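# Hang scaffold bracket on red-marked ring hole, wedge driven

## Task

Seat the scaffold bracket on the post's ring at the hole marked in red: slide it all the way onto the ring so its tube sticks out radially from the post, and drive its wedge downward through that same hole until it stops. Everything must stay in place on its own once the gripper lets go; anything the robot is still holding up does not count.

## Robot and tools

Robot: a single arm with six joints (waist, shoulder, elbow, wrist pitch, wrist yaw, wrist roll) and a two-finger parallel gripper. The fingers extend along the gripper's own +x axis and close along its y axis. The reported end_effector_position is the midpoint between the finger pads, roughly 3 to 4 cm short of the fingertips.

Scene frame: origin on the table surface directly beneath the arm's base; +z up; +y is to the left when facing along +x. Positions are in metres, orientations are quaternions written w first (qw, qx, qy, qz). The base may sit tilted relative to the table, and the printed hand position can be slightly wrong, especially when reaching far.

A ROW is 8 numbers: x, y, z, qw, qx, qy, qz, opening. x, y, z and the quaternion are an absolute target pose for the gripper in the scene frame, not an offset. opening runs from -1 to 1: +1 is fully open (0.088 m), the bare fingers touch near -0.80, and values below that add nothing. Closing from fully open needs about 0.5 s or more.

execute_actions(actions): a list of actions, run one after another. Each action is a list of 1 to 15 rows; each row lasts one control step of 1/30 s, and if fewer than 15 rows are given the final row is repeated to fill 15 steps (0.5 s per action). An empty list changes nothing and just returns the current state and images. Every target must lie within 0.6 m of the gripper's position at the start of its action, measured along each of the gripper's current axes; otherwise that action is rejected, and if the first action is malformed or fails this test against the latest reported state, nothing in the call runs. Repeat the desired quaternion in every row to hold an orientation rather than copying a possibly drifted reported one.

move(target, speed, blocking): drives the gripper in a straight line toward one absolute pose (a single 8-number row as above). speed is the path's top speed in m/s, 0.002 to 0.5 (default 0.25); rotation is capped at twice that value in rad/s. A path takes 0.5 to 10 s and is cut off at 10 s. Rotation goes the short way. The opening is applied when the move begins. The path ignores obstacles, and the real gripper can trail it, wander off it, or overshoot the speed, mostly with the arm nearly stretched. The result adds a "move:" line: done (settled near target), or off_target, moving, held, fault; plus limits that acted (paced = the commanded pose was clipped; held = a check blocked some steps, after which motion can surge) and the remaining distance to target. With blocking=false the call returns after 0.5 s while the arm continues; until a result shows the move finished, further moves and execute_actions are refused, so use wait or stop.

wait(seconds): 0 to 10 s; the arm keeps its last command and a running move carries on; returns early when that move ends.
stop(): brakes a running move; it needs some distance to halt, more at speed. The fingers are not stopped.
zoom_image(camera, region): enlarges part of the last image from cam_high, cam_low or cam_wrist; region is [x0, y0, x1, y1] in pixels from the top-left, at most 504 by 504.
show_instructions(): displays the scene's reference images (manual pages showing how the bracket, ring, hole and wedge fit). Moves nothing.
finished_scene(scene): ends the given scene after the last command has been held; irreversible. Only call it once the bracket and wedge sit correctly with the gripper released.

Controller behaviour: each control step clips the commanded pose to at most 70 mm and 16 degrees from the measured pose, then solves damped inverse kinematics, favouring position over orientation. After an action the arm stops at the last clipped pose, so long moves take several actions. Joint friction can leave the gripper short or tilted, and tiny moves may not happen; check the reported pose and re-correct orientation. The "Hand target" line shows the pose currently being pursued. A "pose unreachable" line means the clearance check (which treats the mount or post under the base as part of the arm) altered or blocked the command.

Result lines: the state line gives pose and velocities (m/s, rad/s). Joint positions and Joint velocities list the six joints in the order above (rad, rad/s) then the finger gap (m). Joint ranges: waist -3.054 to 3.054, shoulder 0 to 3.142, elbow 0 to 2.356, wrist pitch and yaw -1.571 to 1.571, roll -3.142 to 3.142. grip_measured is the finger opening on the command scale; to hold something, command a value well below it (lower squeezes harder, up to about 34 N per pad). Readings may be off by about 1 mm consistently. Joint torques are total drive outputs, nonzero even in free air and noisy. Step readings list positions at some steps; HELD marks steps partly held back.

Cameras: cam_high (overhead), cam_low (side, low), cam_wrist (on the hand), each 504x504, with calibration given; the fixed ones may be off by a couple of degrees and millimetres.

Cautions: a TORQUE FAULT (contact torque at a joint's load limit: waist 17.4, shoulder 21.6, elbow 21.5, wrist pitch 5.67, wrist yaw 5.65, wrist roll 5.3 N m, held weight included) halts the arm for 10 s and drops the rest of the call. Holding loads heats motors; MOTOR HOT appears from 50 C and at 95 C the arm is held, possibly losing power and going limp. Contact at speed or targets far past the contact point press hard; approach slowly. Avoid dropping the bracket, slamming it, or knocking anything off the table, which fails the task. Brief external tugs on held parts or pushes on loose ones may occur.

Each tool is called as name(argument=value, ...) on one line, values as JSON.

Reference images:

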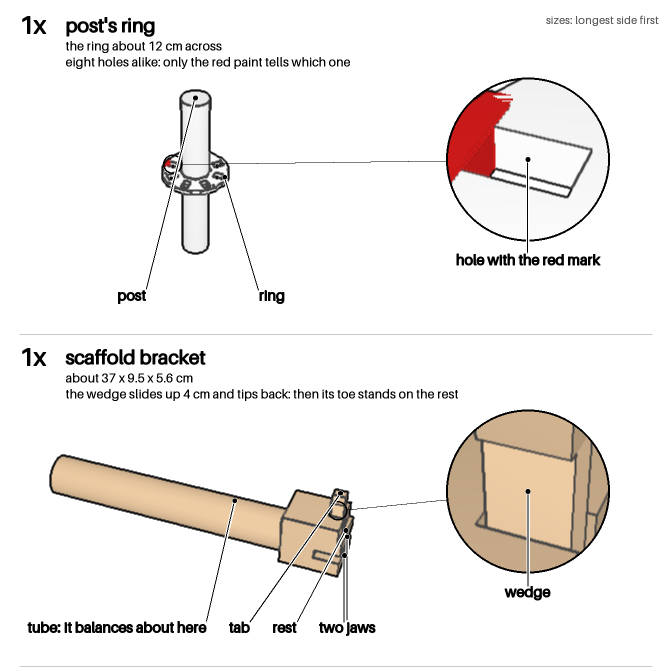

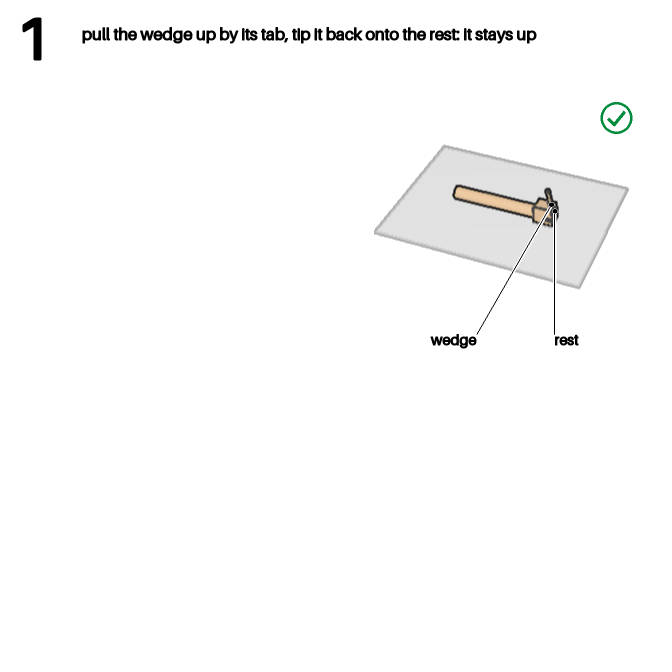

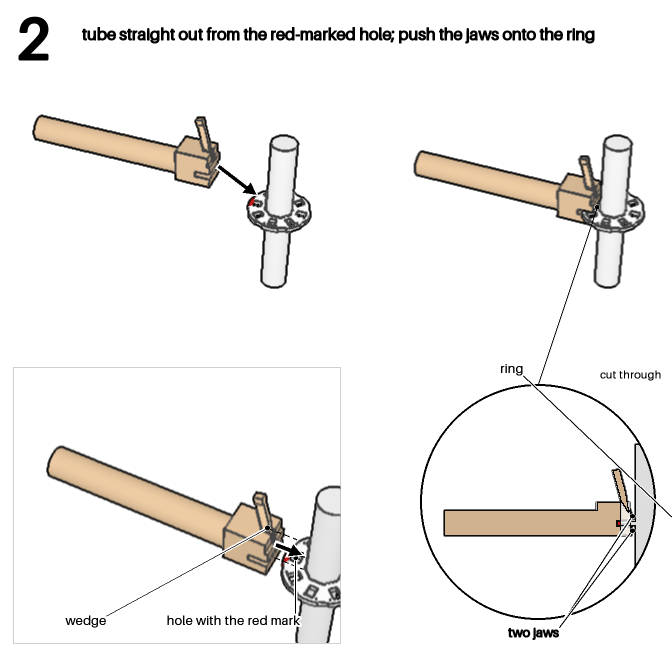

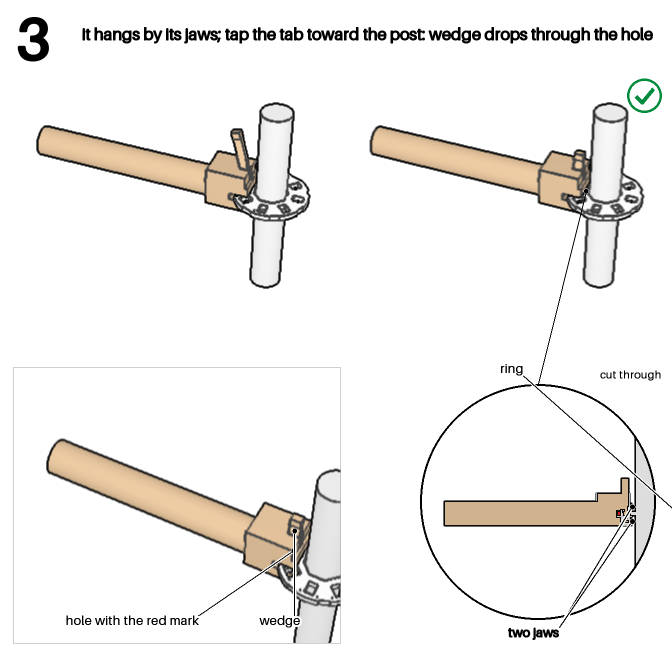

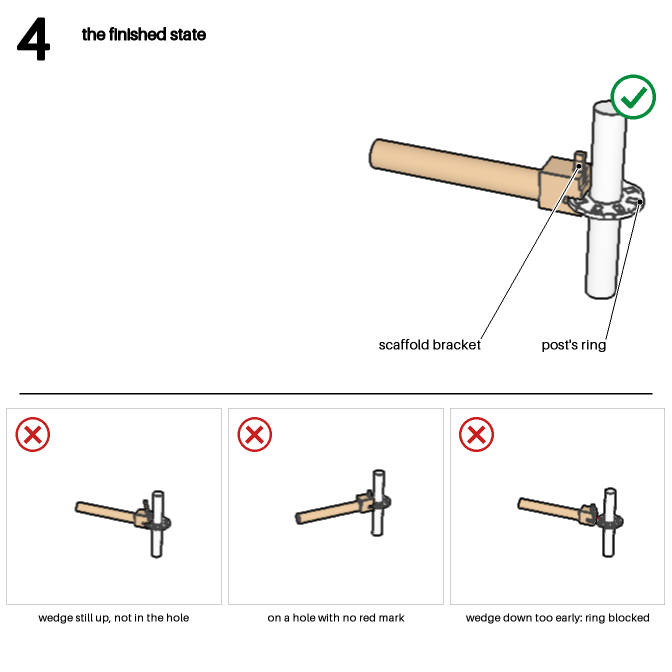

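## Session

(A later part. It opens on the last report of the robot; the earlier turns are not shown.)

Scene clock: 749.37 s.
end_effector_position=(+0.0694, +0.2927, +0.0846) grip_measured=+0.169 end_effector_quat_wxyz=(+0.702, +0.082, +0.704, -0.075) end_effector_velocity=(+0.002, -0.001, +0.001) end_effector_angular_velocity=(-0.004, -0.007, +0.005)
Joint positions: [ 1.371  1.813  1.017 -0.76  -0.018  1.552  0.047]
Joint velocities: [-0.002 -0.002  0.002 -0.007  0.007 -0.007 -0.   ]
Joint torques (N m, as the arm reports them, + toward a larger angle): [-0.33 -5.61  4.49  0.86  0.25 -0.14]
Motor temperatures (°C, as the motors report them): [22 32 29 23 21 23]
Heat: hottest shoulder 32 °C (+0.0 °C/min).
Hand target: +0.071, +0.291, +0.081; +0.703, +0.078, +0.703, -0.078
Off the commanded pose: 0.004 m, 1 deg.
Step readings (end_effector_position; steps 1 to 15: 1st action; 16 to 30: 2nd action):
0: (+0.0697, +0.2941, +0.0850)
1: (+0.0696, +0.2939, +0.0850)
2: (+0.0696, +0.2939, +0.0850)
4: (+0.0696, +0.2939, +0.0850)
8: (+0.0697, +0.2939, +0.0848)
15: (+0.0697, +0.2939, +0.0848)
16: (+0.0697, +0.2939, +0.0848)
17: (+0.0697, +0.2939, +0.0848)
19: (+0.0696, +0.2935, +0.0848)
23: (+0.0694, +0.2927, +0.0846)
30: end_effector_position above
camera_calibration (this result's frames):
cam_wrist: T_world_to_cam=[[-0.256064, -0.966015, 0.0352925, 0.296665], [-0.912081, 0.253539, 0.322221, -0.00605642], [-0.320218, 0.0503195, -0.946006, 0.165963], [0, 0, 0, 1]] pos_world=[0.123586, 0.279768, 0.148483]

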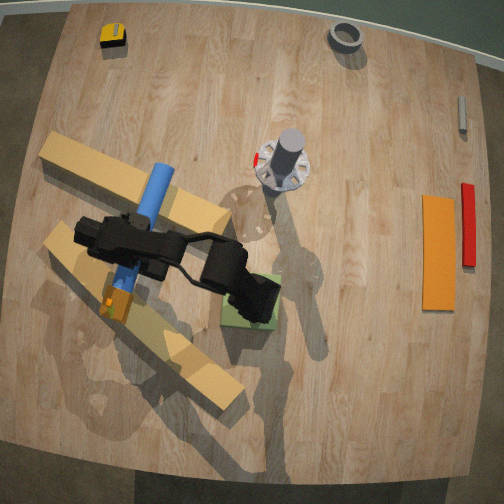

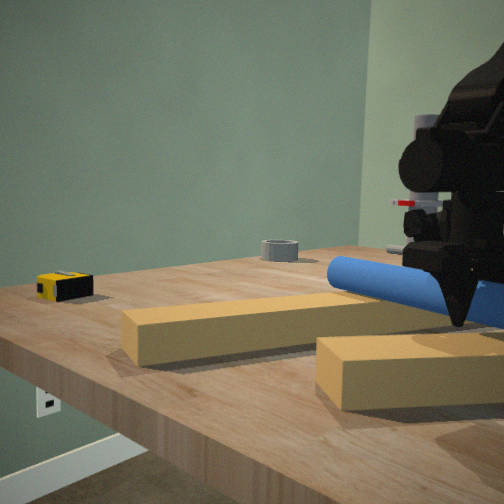

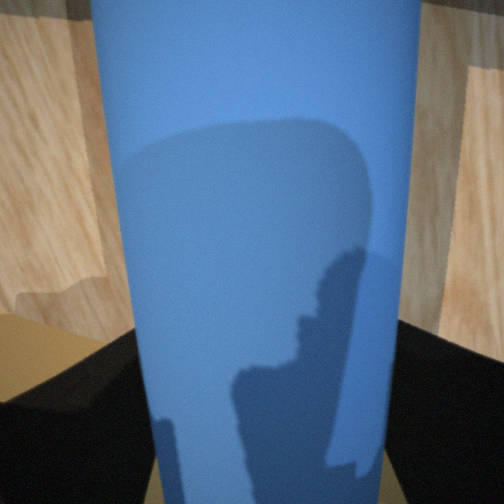

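zoom_image(camera="cam_low", region=[390, 230, 504, 344])

zoom_image(camera="cam_high", region=[60, 150, 300, 350])

Region (390, 230, 504, 344) of cam_low's 504x504 image, scaled by 4.421, with more detail than that image has.

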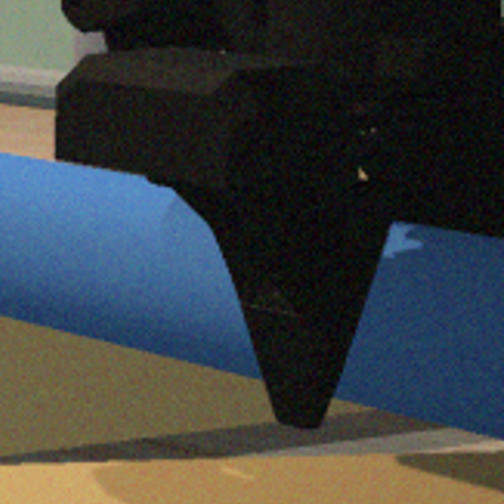

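Region (60, 150, 300, 350) of cam_high's 504x504 image, scaled by 2.100, with more detail than that image has.

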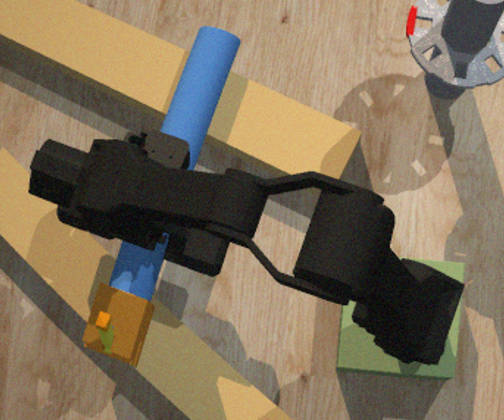

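move(target=[0.0694, 0.2927, 0.14, 0.70277, 0.07821, 0.70277, -0.07821, -0.25], speed=0.08)

Scene clock: 870.43 s.
end_effector_position=(+0.0673, +0.2853, +0.1285) grip_measured=+0.169 end_effector_quat_wxyz=(+0.700, +0.064, +0.705, -0.094) end_effector_velocity=(-0.003, -0.001, +0.002) end_effector_angular_velocity=(+0.003, +0.022, +0.004)
Joint positions: [ 1.371  1.747  1.129 -0.989 -0.016  1.552  0.047]
Joint velocities: [-0.002 -0.007 -0.002 -0.007 -0.022 -0.007  0.   ]
Joint torques (N m, as the arm reports them, + toward a larger angle): [-0.01 -9.06  8.19  0.21  0.18 -0.04]
Motor temperatures (°C, as the motors report them): [22 32 29 24 21 23]
Heat: hottest shoulder 32 °C (+0.0 °C/min).
Hand target: +0.069, +0.292, +0.140; +0.703, +0.078, +0.703, -0.078
Off the commanded pose: 0.014 m, 2 deg.
move: off_target
camera_calibration (this result's frames):
cam_wrist: T_world_to_cam=[[-0.256772, -0.962681, 0.0855134, 0.280095], [-0.908324, 0.270604, 0.318937, -0.0250093], [-0.330176, 0.00422036, -0.94391, 0.220698], [0, 0, 0, 1]] pos_world=[0.122073, 0.275479, 0.192343]

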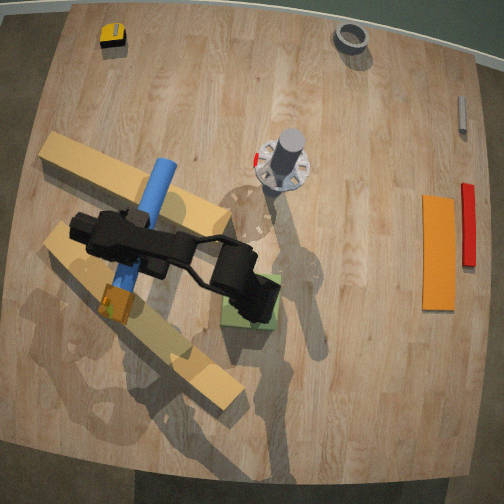

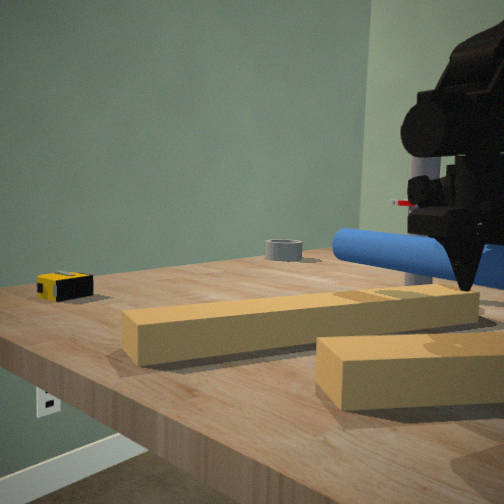

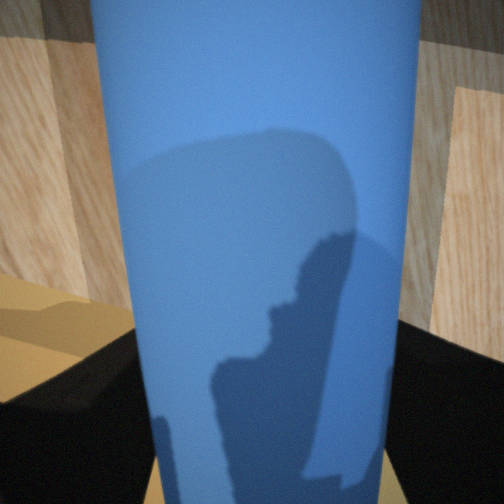

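move(target=[0.2947, 0.205, 0.196, 0.50736, -0.49253, 0.50736, 0.49253, -0.25], speed=0.2)

Scene clock: 884.73 s.
end_effector_position=(+0.2897, +0.2013, +0.1890) grip_measured=+0.169 end_effector_quat_wxyz=(+0.500, -0.491, +0.517, +0.492) end_effector_velocity=(-0.003, -0.001, +0.001) end_effector_angular_velocity=(-0.003, +0.019, +0.019)
Joint positions: [ 0.641  1.912  1.575 -1.261 -0.01  -0.94   0.047]
Joint velocities: [-0.002  0.002  0.007 -0.022 -0.007 -0.022  0.   ]
Joint torques (N m, as the arm reports them, + toward a larger angle): [-0.28 -8.35  8.86  0.22 -0.22 -0.15]
Motor temperatures (°C, as the motors report them): [22 34 31 24 21 23]
Heat: hottest shoulder 34 °C (+2.0 °C/min).
Hand target: +0.294, +0.204, +0.196; +0.507, -0.492, +0.507, +0.493
Off the commanded pose: 0.009 m, 1 deg.
move: off_target
camera_calibration (this result's frames):
cam_wrist: T_world_to_cam=[[0.997255, -0.0689905, 0.0268898, -0.280982], [-0.0740128, -0.939561, 0.334287, 0.179451], [0.00220203, -0.335359, -0.942088, 0.323365], [0, 0, 0, 1]] pos_world=[0.292781, 0.257664, 0.252206]

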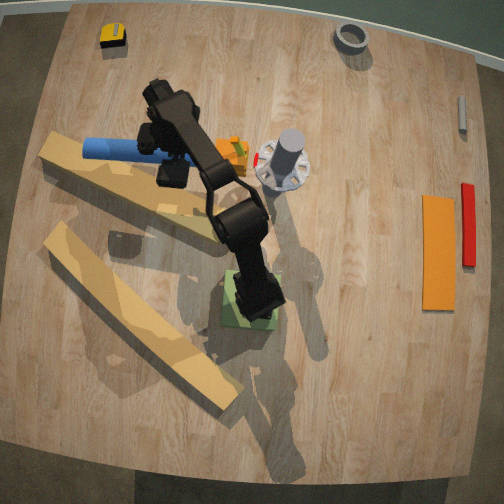

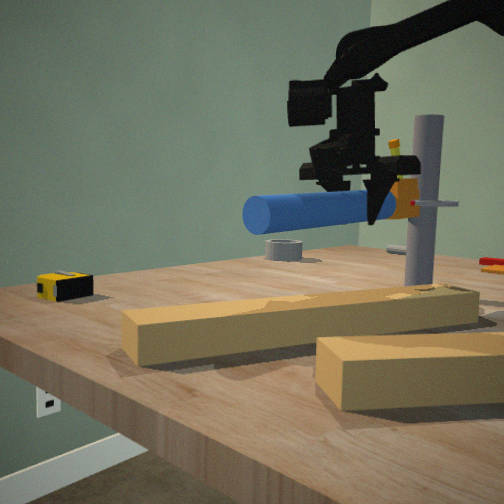

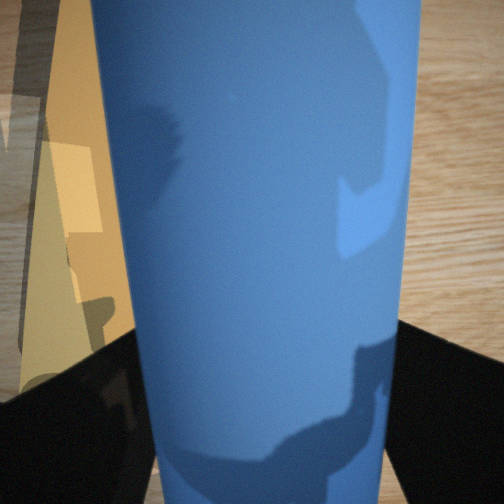

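zoom_image(camera="cam_low", region=[360, 130, 470, 240])

zoom_image(camera="cam_high", region=[200, 110, 320, 210])

zoom_image(camera="cam_high", region=[70, 90, 330, 220])

zoom_image(camera="cam_low", region=[230, 100, 480, 260])

Region (360, 130, 470, 240) of cam_low's 504x504 image, scaled by 4.582, with more detail than that image has.

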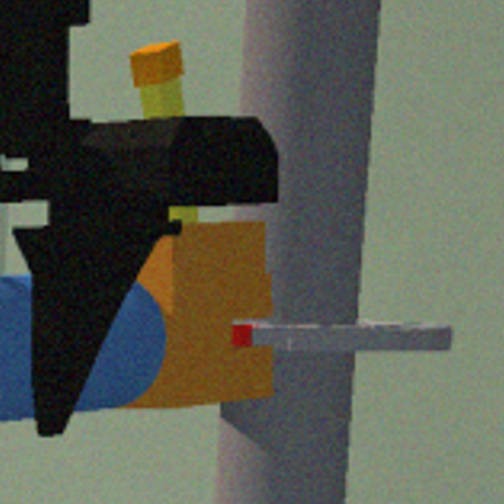

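Region (200, 110, 320, 210) of cam_high's 504x504 image, scaled by 4.200, with more detail than that image has.

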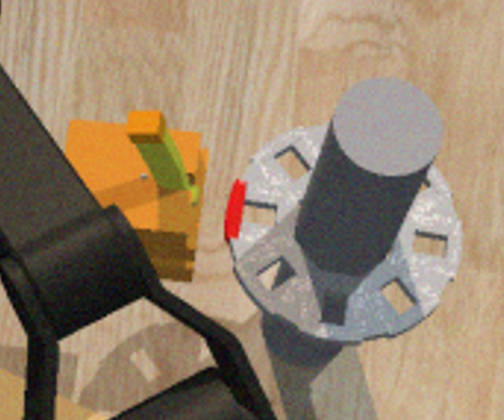

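Region (70, 90, 330, 220) of cam_high's 504x504 image, scaled by 1.938, with more detail than that image has.

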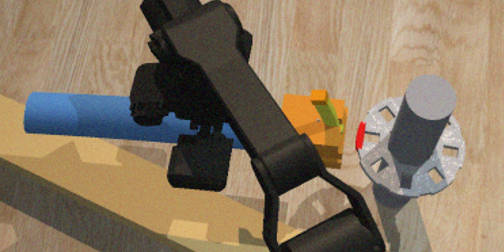

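Region (230, 100, 480, 260) of cam_low's 504x504 image, scaled by 2.016, with more detail than that image has; it fills the top 323 rows of this view, and the rest is white.

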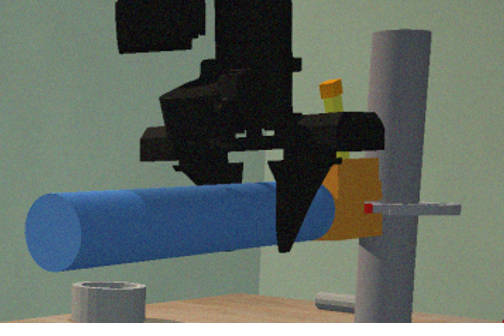

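zoom_image(camera="cam_low", region=[395, 175, 445, 225])

zoom_image(camera="cam_high", region=[210, 128, 280, 188])

Region (395, 175, 445, 225) of cam_low's 504x504 image, scaled by 10.080, with more detail than that image has.

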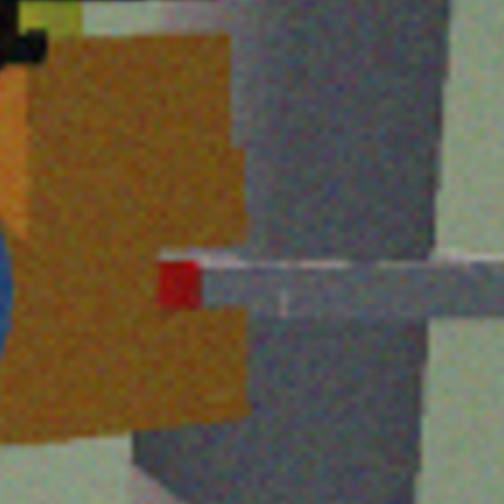

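Region (210, 128, 280, 188) of cam_high's 504x504 image, scaled by 7.200, with more detail than that image has; it fills the top 432 rows of this view, and the rest is white.

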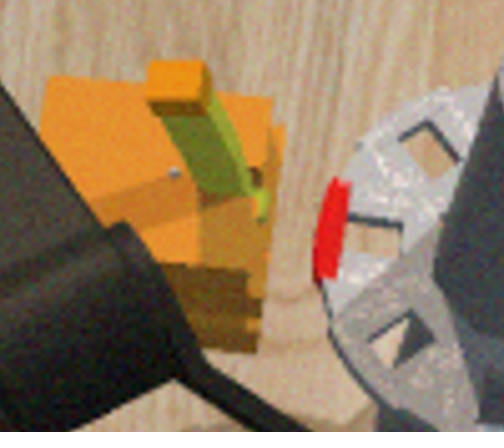

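zoom_image(camera="cam_high", region=[250, 140, 290, 180])

zoom_image(camera="cam_high", region=[280, 150, 320, 190])

zoom_image(camera="cam_high", region=[212, 132, 256, 182])

Region (250, 140, 290, 180) of cam_high's 504x504 image, scaled by 12.600, with more detail than that image has.

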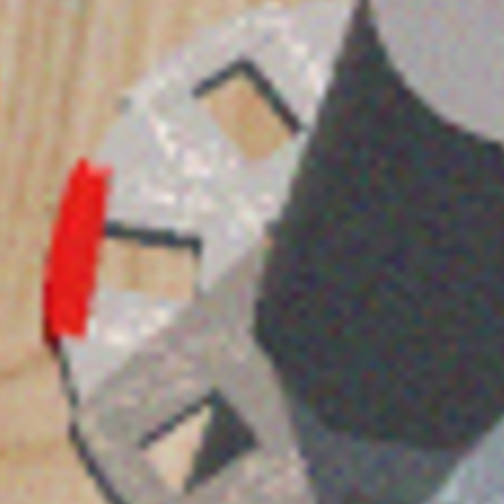

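Region (280, 150, 320, 190) of cam_high's 504x504 image, scaled by 12.600, with more detail than that image has.

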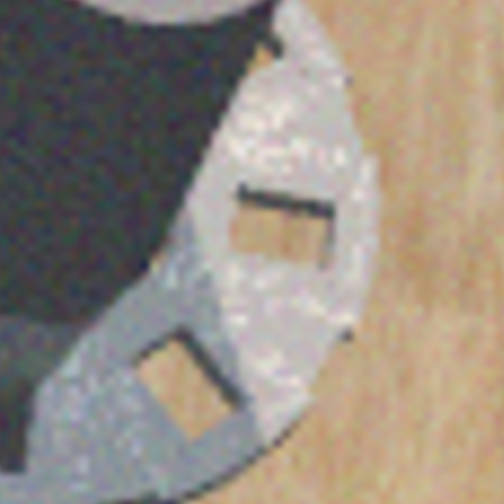

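Region (212, 132, 256, 182) of cam_high's 504x504 image, scaled by 10.080, with more detail than that image has; it fills the left 444 columns of this view, and the rest is white.

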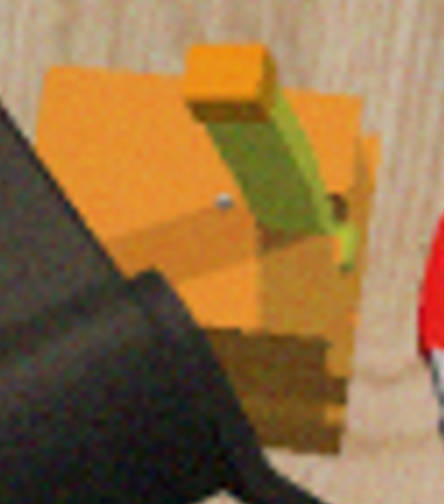

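move(target=[0.3023, 0.205, 0.1975, 0.53182, -0.47782, 0.50664, 0.48184, -0.25], speed=0.03)

Scene clock: 1006.23 s.
end_effector_position=(+0.2968, +0.2019, +0.1889) grip_measured=+0.169 end_effector_quat_wxyz=(+0.519, -0.479, +0.516, +0.485) end_effector_velocity=(+0.003, -0.000, +0.001) end_effector_angular_velocity=(+0.001, -0.014, -0.010)
Joint positions: [ 0.626  1.915  1.578 -1.237 -0.022 -0.915  0.047]
Joint velocities: [-0.002 -0.002  0.002  0.007  0.007  0.007 -0.   ]
Joint torques (N m, as the arm reports them, + toward a larger angle): [-0.34 -8.78  8.83  0.57 -0.23  0.14]
Motor temperatures (°C, as the motors report them): [22 38 38 23 21 23]
Heat: hottest shoulder 38 °C (+1.0 °C/min).
Hand target: +0.302, +0.205, +0.198; +0.532, -0.478, +0.506, +0.482
Off the commanded pose: 0.011 m, 2 deg.
move: off_target
camera_calibration (this result's frames):
cam_wrist: T_world_to_cam=[[0.993376, -0.107909, 0.0394964, -0.281361], [-0.11485, -0.943505, 0.310817, 0.197926], [0.00372507, -0.313294, -0.949649, 0.319953], [0, 0, 0, 1]] pos_world=[0.301037, 0.256622, 0.253437]

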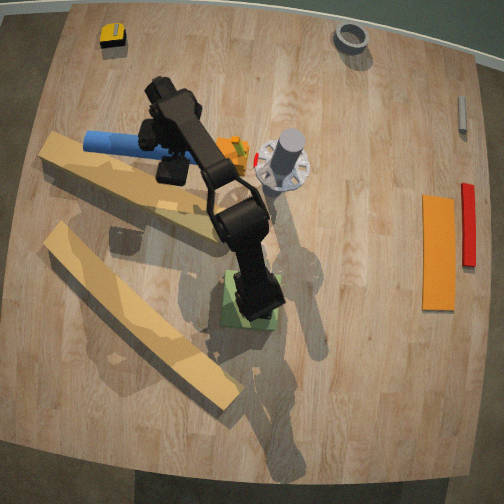

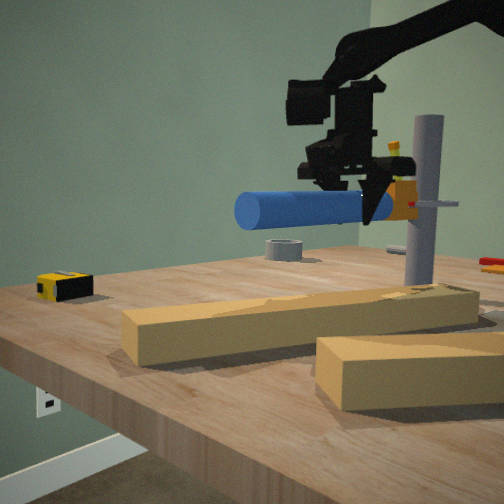

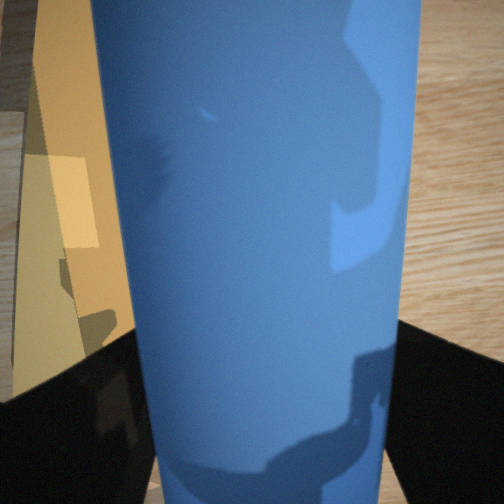

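zoom_image(camera="cam_low", region=[395, 175, 445, 225])

zoom_image(camera="cam_high", region=[212, 132, 272, 182])

zoom_image(camera="cam_low", region=[225, 130, 475, 250])

Region (395, 175, 445, 225) of cam_low's 504x504 image, scaled by 10.080, with more detail than that image has.

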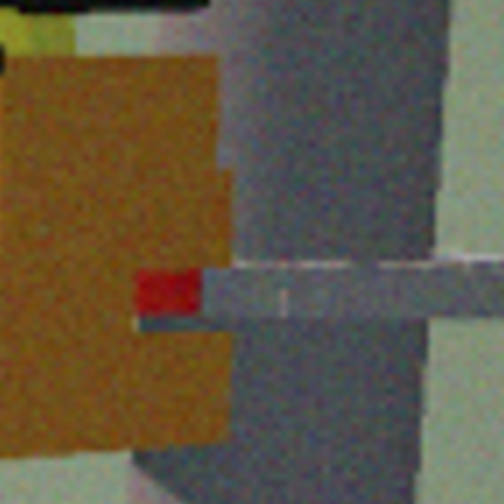

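Region (212, 132, 272, 182) of cam_high's 504x504 image, scaled by 8.400, with more detail than that image has.

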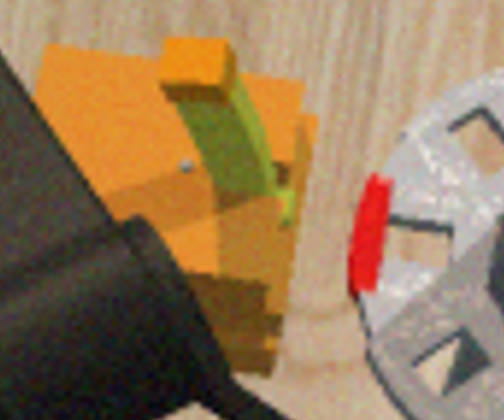

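Region (225, 130, 475, 250) of cam_low's 504x504 image, scaled by 2.016, with more detail than that image has; it fills the top 242 rows of this view, and the rest is white.

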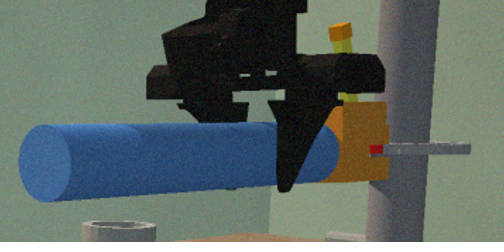

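move(target=[0.299, 0.1955, 0.1966, 0.52653, -0.48051, 0.50647, 0.48514, -0.25], speed=0.015)

Scene clock: 1113.30 s.
end_effector_position=(+0.2987, +0.1959, +0.1865) grip_measured=+0.169 end_effector_quat_wxyz=(+0.516, -0.479, +0.518, +0.485) end_effector_velocity=(+0.001, +0.001, +0.004) end_effector_angular_velocity=(+0.015, -0.011, +0.005)
Joint positions: [ 0.609  1.914  1.567 -1.232 -0.022 -0.934  0.047]
Joint velocities: [-0.002 -0.012 -0.002  0.007 -0.007 -0.007  0.   ]
Joint torques (N m, as the arm reports them, + toward a larger angle): [ -0.3  -11.39   6.03   0.49  -0.22  -0.19]
Motor temperatures (°C, as the motors report them): [22 41 40 23 21 23]
Heat: hottest shoulder 41 °C (+1.0 °C/min).
Hand target: +0.299, +0.195, +0.196; +0.526, -0.481, +0.507, +0.485
Off the commanded pose: 0.010 m, 2 deg.
move: off_target
camera_calibration (this result's frames):
cam_wrist: T_world_to_cam=[[0.993712, -0.106361, 0.0349921, -0.283317], [-0.111968, -0.942723, 0.314224, 0.191574], [-0.000433196, -0.316166, -0.948704, 0.317378], [0, 0, 0, 1]] pos_world=[0.303123, 0.250811, 0.250815]

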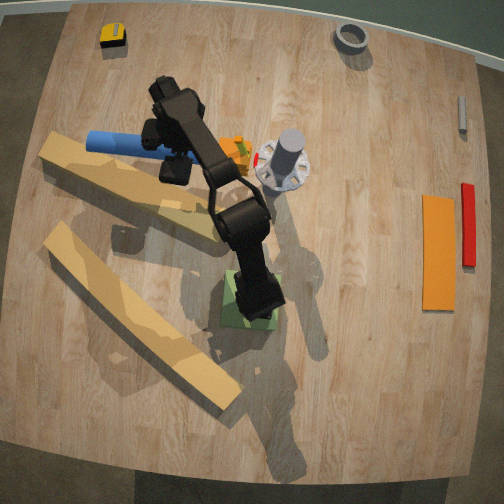

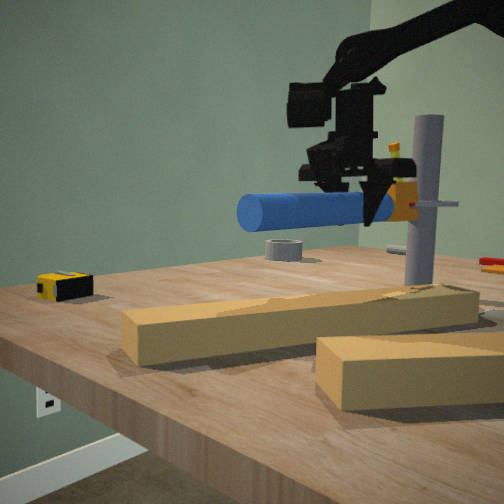

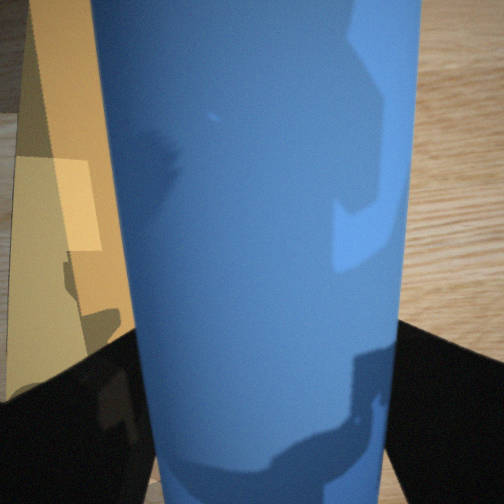

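zoom_image(camera="cam_high", region=[212, 132, 272, 182])

Region (212, 132, 272, 182) of cam_high's 504x504 image, scaled by 8.400, with more detail than that image has.

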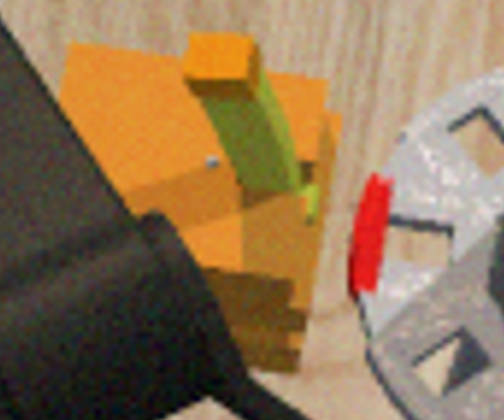

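move(target=[0.2976, 0.1945, 0.201, 0.53111, -0.48131, 0.5019, 0.48412, -0.25], speed=0.01)

Scene clock: 1181.27 s.
end_effector_position=(+0.2973, +0.1950, +0.1911) grip_measured=+0.169 end_effector_quat_wxyz=(+0.521, -0.480, +0.513, +0.485) end_effector_velocity=(-0.002, -0.001, +0.000) end_effector_angular_velocity=(+0.002, +0.010, -0.010)
Joint positions: [ 0.609  1.894  1.559 -1.23  -0.022 -0.935  0.047]
Joint velocities: [-0.002 -0.002 -0.002 -0.007 -0.007  0.007  0.   ]
Joint torques (N m, as the arm reports them, + toward a larger angle): [ -0.33 -11.08   6.18   0.55  -0.21  -0.14]
Motor temperatures (°C, as the motors report them): [22 48 36 23 21 23]
Heat: hottest shoulder 48 °C (+6.0 °C/min).
Hand target: +0.298, +0.194, +0.201; +0.531, -0.481, +0.502, +0.484
Off the commanded pose: 0.010 m, 2 deg.
move: off_target
camera_calibration (this result's frames):
cam_wrist: T_world_to_cam=[[0.993314, -0.106108, 0.0454875, -0.284122], [-0.114963, -0.945175, 0.305659, 0.192096], [0.0105607, -0.308845, -0.951054, 0.317272], [0, 0, 0, 1]] pos_world=[0.300955, 0.249404, 0.255951]

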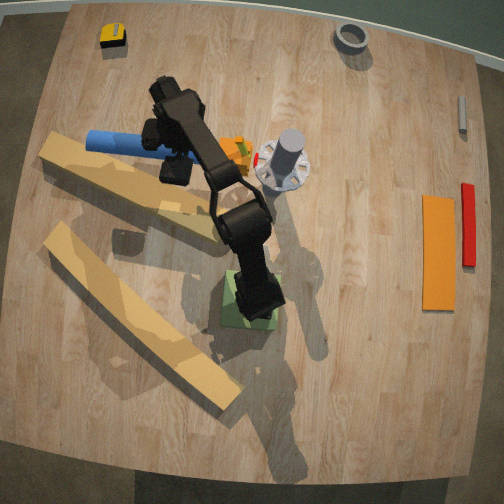

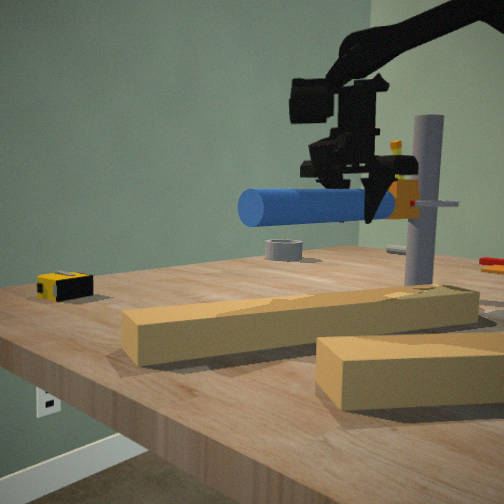

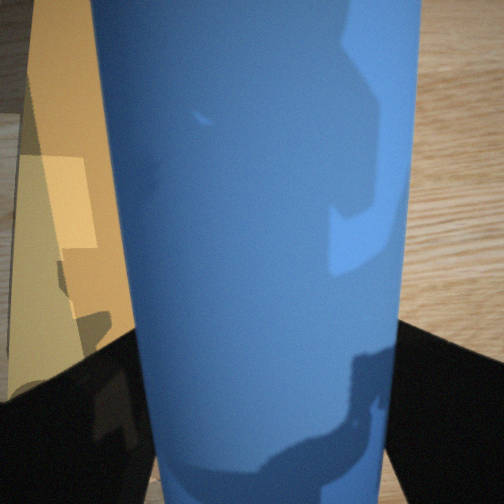

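zoom_image(camera="cam_low", region=[395, 175, 445, 225])

zoom_image(camera="cam_high", region=[212, 132, 272, 182])

Region (395, 175, 445, 225) of cam_low's 504x504 image, scaled by 10.080, with more detail than that image has.

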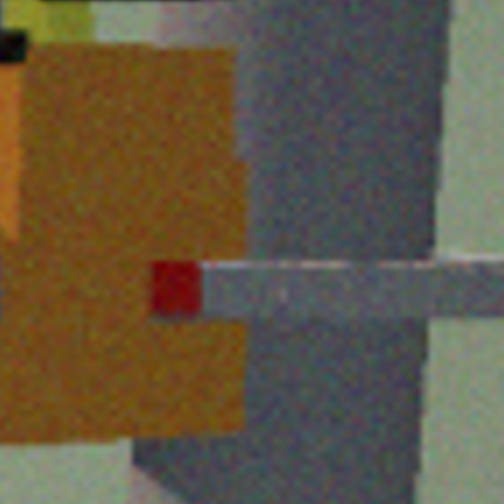

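Region (212, 132, 272, 182) of cam_high's 504x504 image, scaled by 8.400, with more detail than that image has.

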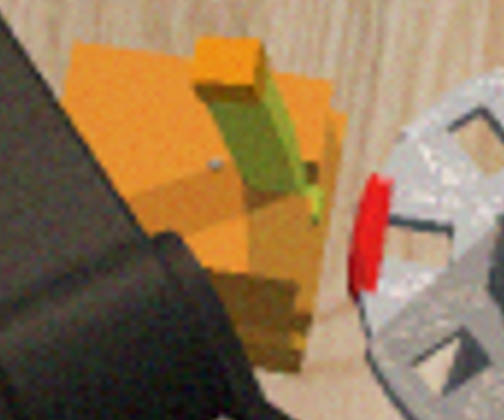

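move(target=[0.2966, 0.1745, 0.201, 0.53111, -0.48131, 0.5019, 0.48412, -0.25], speed=0.015)

Scene clock: 1207.83 s.
end_effector_position=(+0.2931, +0.1883, +0.1921) grip_measured=+0.169 end_effector_quat_wxyz=(+0.523, -0.476, +0.500, +0.500) end_effector_velocity=(-0.002, -0.001, +0.002) end_effector_angular_velocity=(+0.005, +0.006, -0.010)
Joint positions: [ 0.586  1.855  1.51  -1.207 -0.053 -0.979  0.047]
Joint velocities: [-0.002 -0.007 -0.002 -0.007 -0.007  0.007 -0.   ]
Joint torques (N m, as the arm reports them, + toward a larger angle): [ -2.52 -11.29   5.44  -0.24   1.08  -0.18]
Motor temperatures (°C, as the motors report them): [22 49 35 23 21 23]
Heat: hottest shoulder 49 °C (+3.0 °C/min).
Hand target: +0.296, +0.175, +0.201; +0.531, -0.481, +0.502, +0.484
Off the commanded pose: 0.017 m, 2 deg.
move: off_target
camera_calibration (this result's frames):
cam_wrist: T_world_to_cam=[[0.995567, -0.0856162, 0.0389341, -0.284034], [-0.0930286, -0.957324, 0.273637, 0.187048], [0.0138448, -0.276046, -0.961045, 0.310926], [0, 0, 0, 1]] pos_world=[0.295871, 0.240577, 0.258689]

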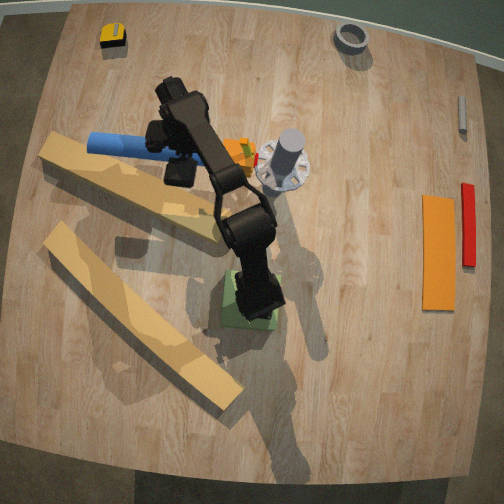

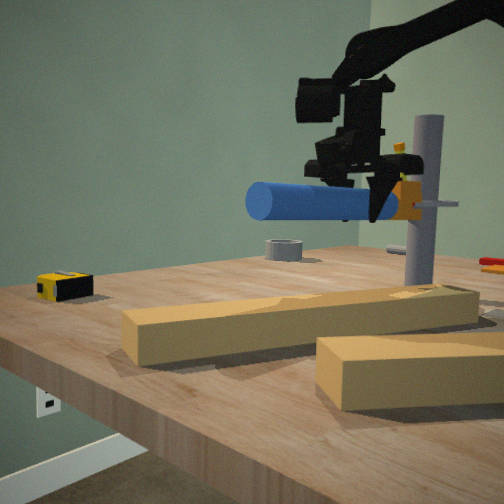

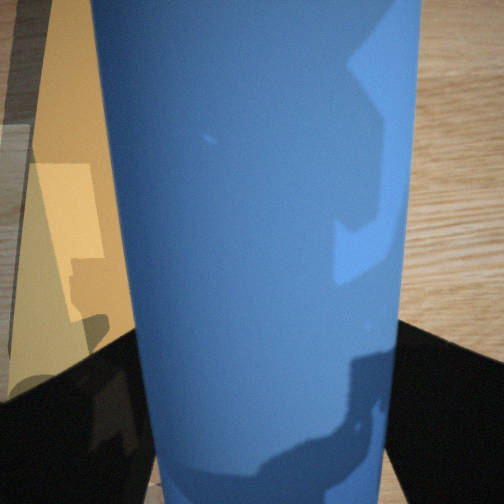

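zoom_image(camera="cam_low", region=[395, 175, 445, 225])

zoom_image(camera="cam_high", region=[212, 132, 272, 182])

Region (395, 175, 445, 225) of cam_low's 504x504 image, scaled by 10.080, with more detail than that image has.

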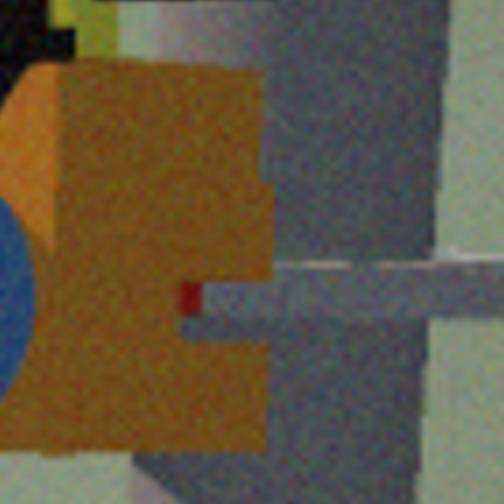

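Region (212, 132, 272, 182) of cam_high's 504x504 image, scaled by 8.400, with more detail than that image has.

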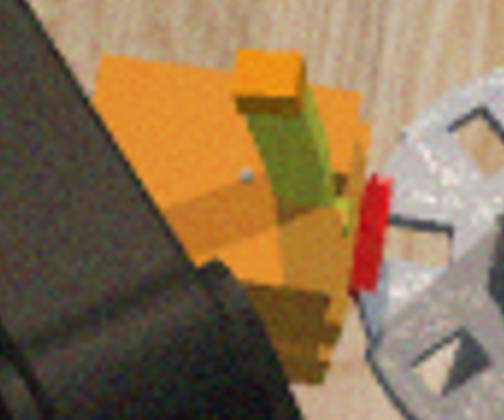

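move(target=[0.2849, 0.193, 0.201, 0.53111, -0.48131, 0.5019, 0.48412, -0.25], speed=0.03)

Scene clock: 1250.63 s.
end_effector_position=(+0.2856, +0.1933, +0.1917) grip_measured=+0.169 end_effector_quat_wxyz=(+0.522, -0.478, +0.510, +0.488) end_effector_velocity=(-0.005, -0.003, +0.002) end_effector_angular_velocity=(-0.003, +0.018, -0.010)
Joint positions: [ 0.619  1.849  1.502 -1.214 -0.031 -0.928  0.047]
Joint velocities: [-0.002 -0.007 -0.002 -0.022 -0.007  0.007 -0.   ]
Joint torques (N m, as the arm reports them, + toward a larger angle): [  0.1  -10.59   6.16   0.29   0.17   0.21]
Motor temperatures (°C, as the motors report them): [23 51 34 23 22 23]
Heat: hottest shoulder 51 °C (+2.0 °C/min). Fold the arm in close to its base before you think long.
Hand target: +0.285, +0.193, +0.201; +0.531, -0.481, +0.502, +0.484
Off the commanded pose: 0.009 m, 2 deg.
MOTOR HOT: a motor reached 50 °C. Now the hottest motor, joint 2 (shoulder), reports 51 °C. The temperature limit of the motors' drives, at which the controller stops the arm, is 95 °C. To cool a motor, set the load down, stop pushing, or move to a pose that needs little force.
move: off_target
camera_calibration (this result's frames):
cam_wrist: T_world_to_cam=[[0.993716, -0.102963, 0.0439009, -0.273185], [-0.11138, -0.948486, 0.296595, 0.190334], [0.0111011, -0.29962, -0.953994, 0.316074], [0, 0, 0, 1]] pos_world=[0.289159, 0.247103, 0.257073]

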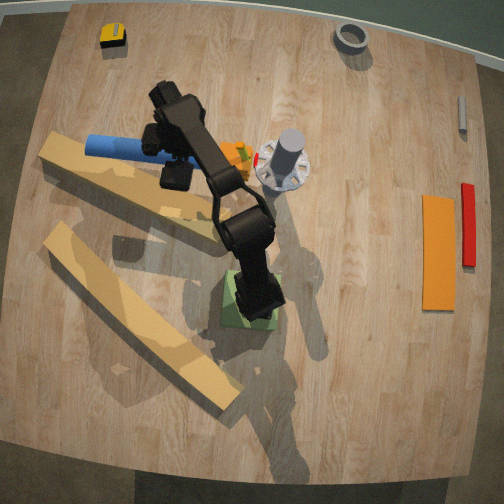

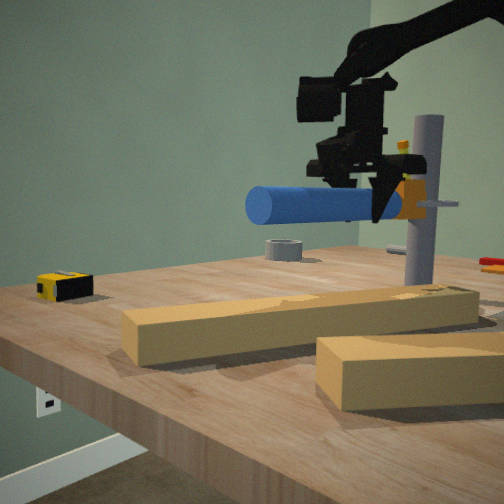

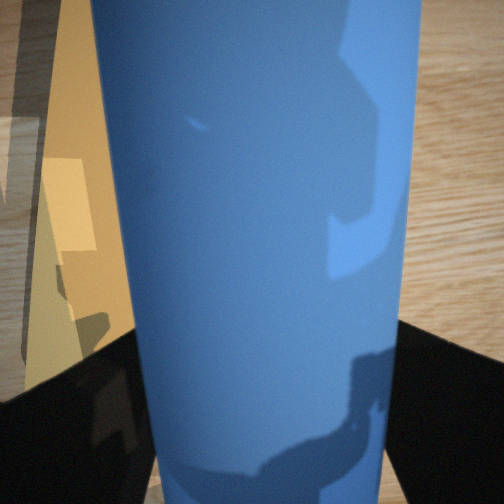

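zoom_image(camera="cam_low", region=[395, 175, 445, 225])

zoom_image(camera="cam_low", region=[225, 130, 475, 250])

Region (395, 175, 445, 225) of cam_low's 504x504 image, scaled by 10.080, with more detail than that image has.

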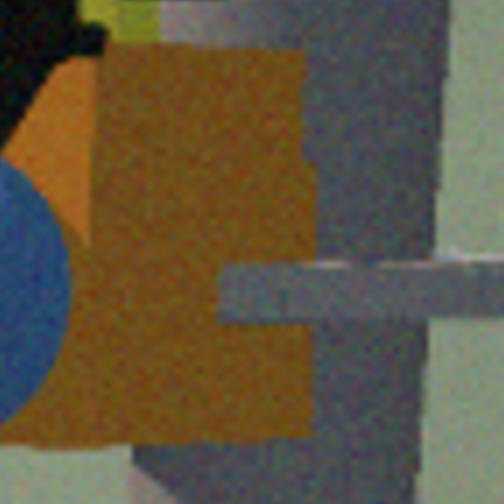

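Region (225, 130, 475, 250) of cam_low's 504x504 image, scaled by 2.016, with more detail than that image has; it fills the top 242 rows of this view, and the rest is white.

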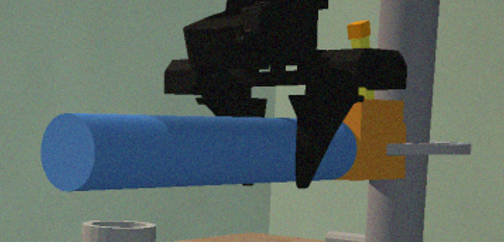

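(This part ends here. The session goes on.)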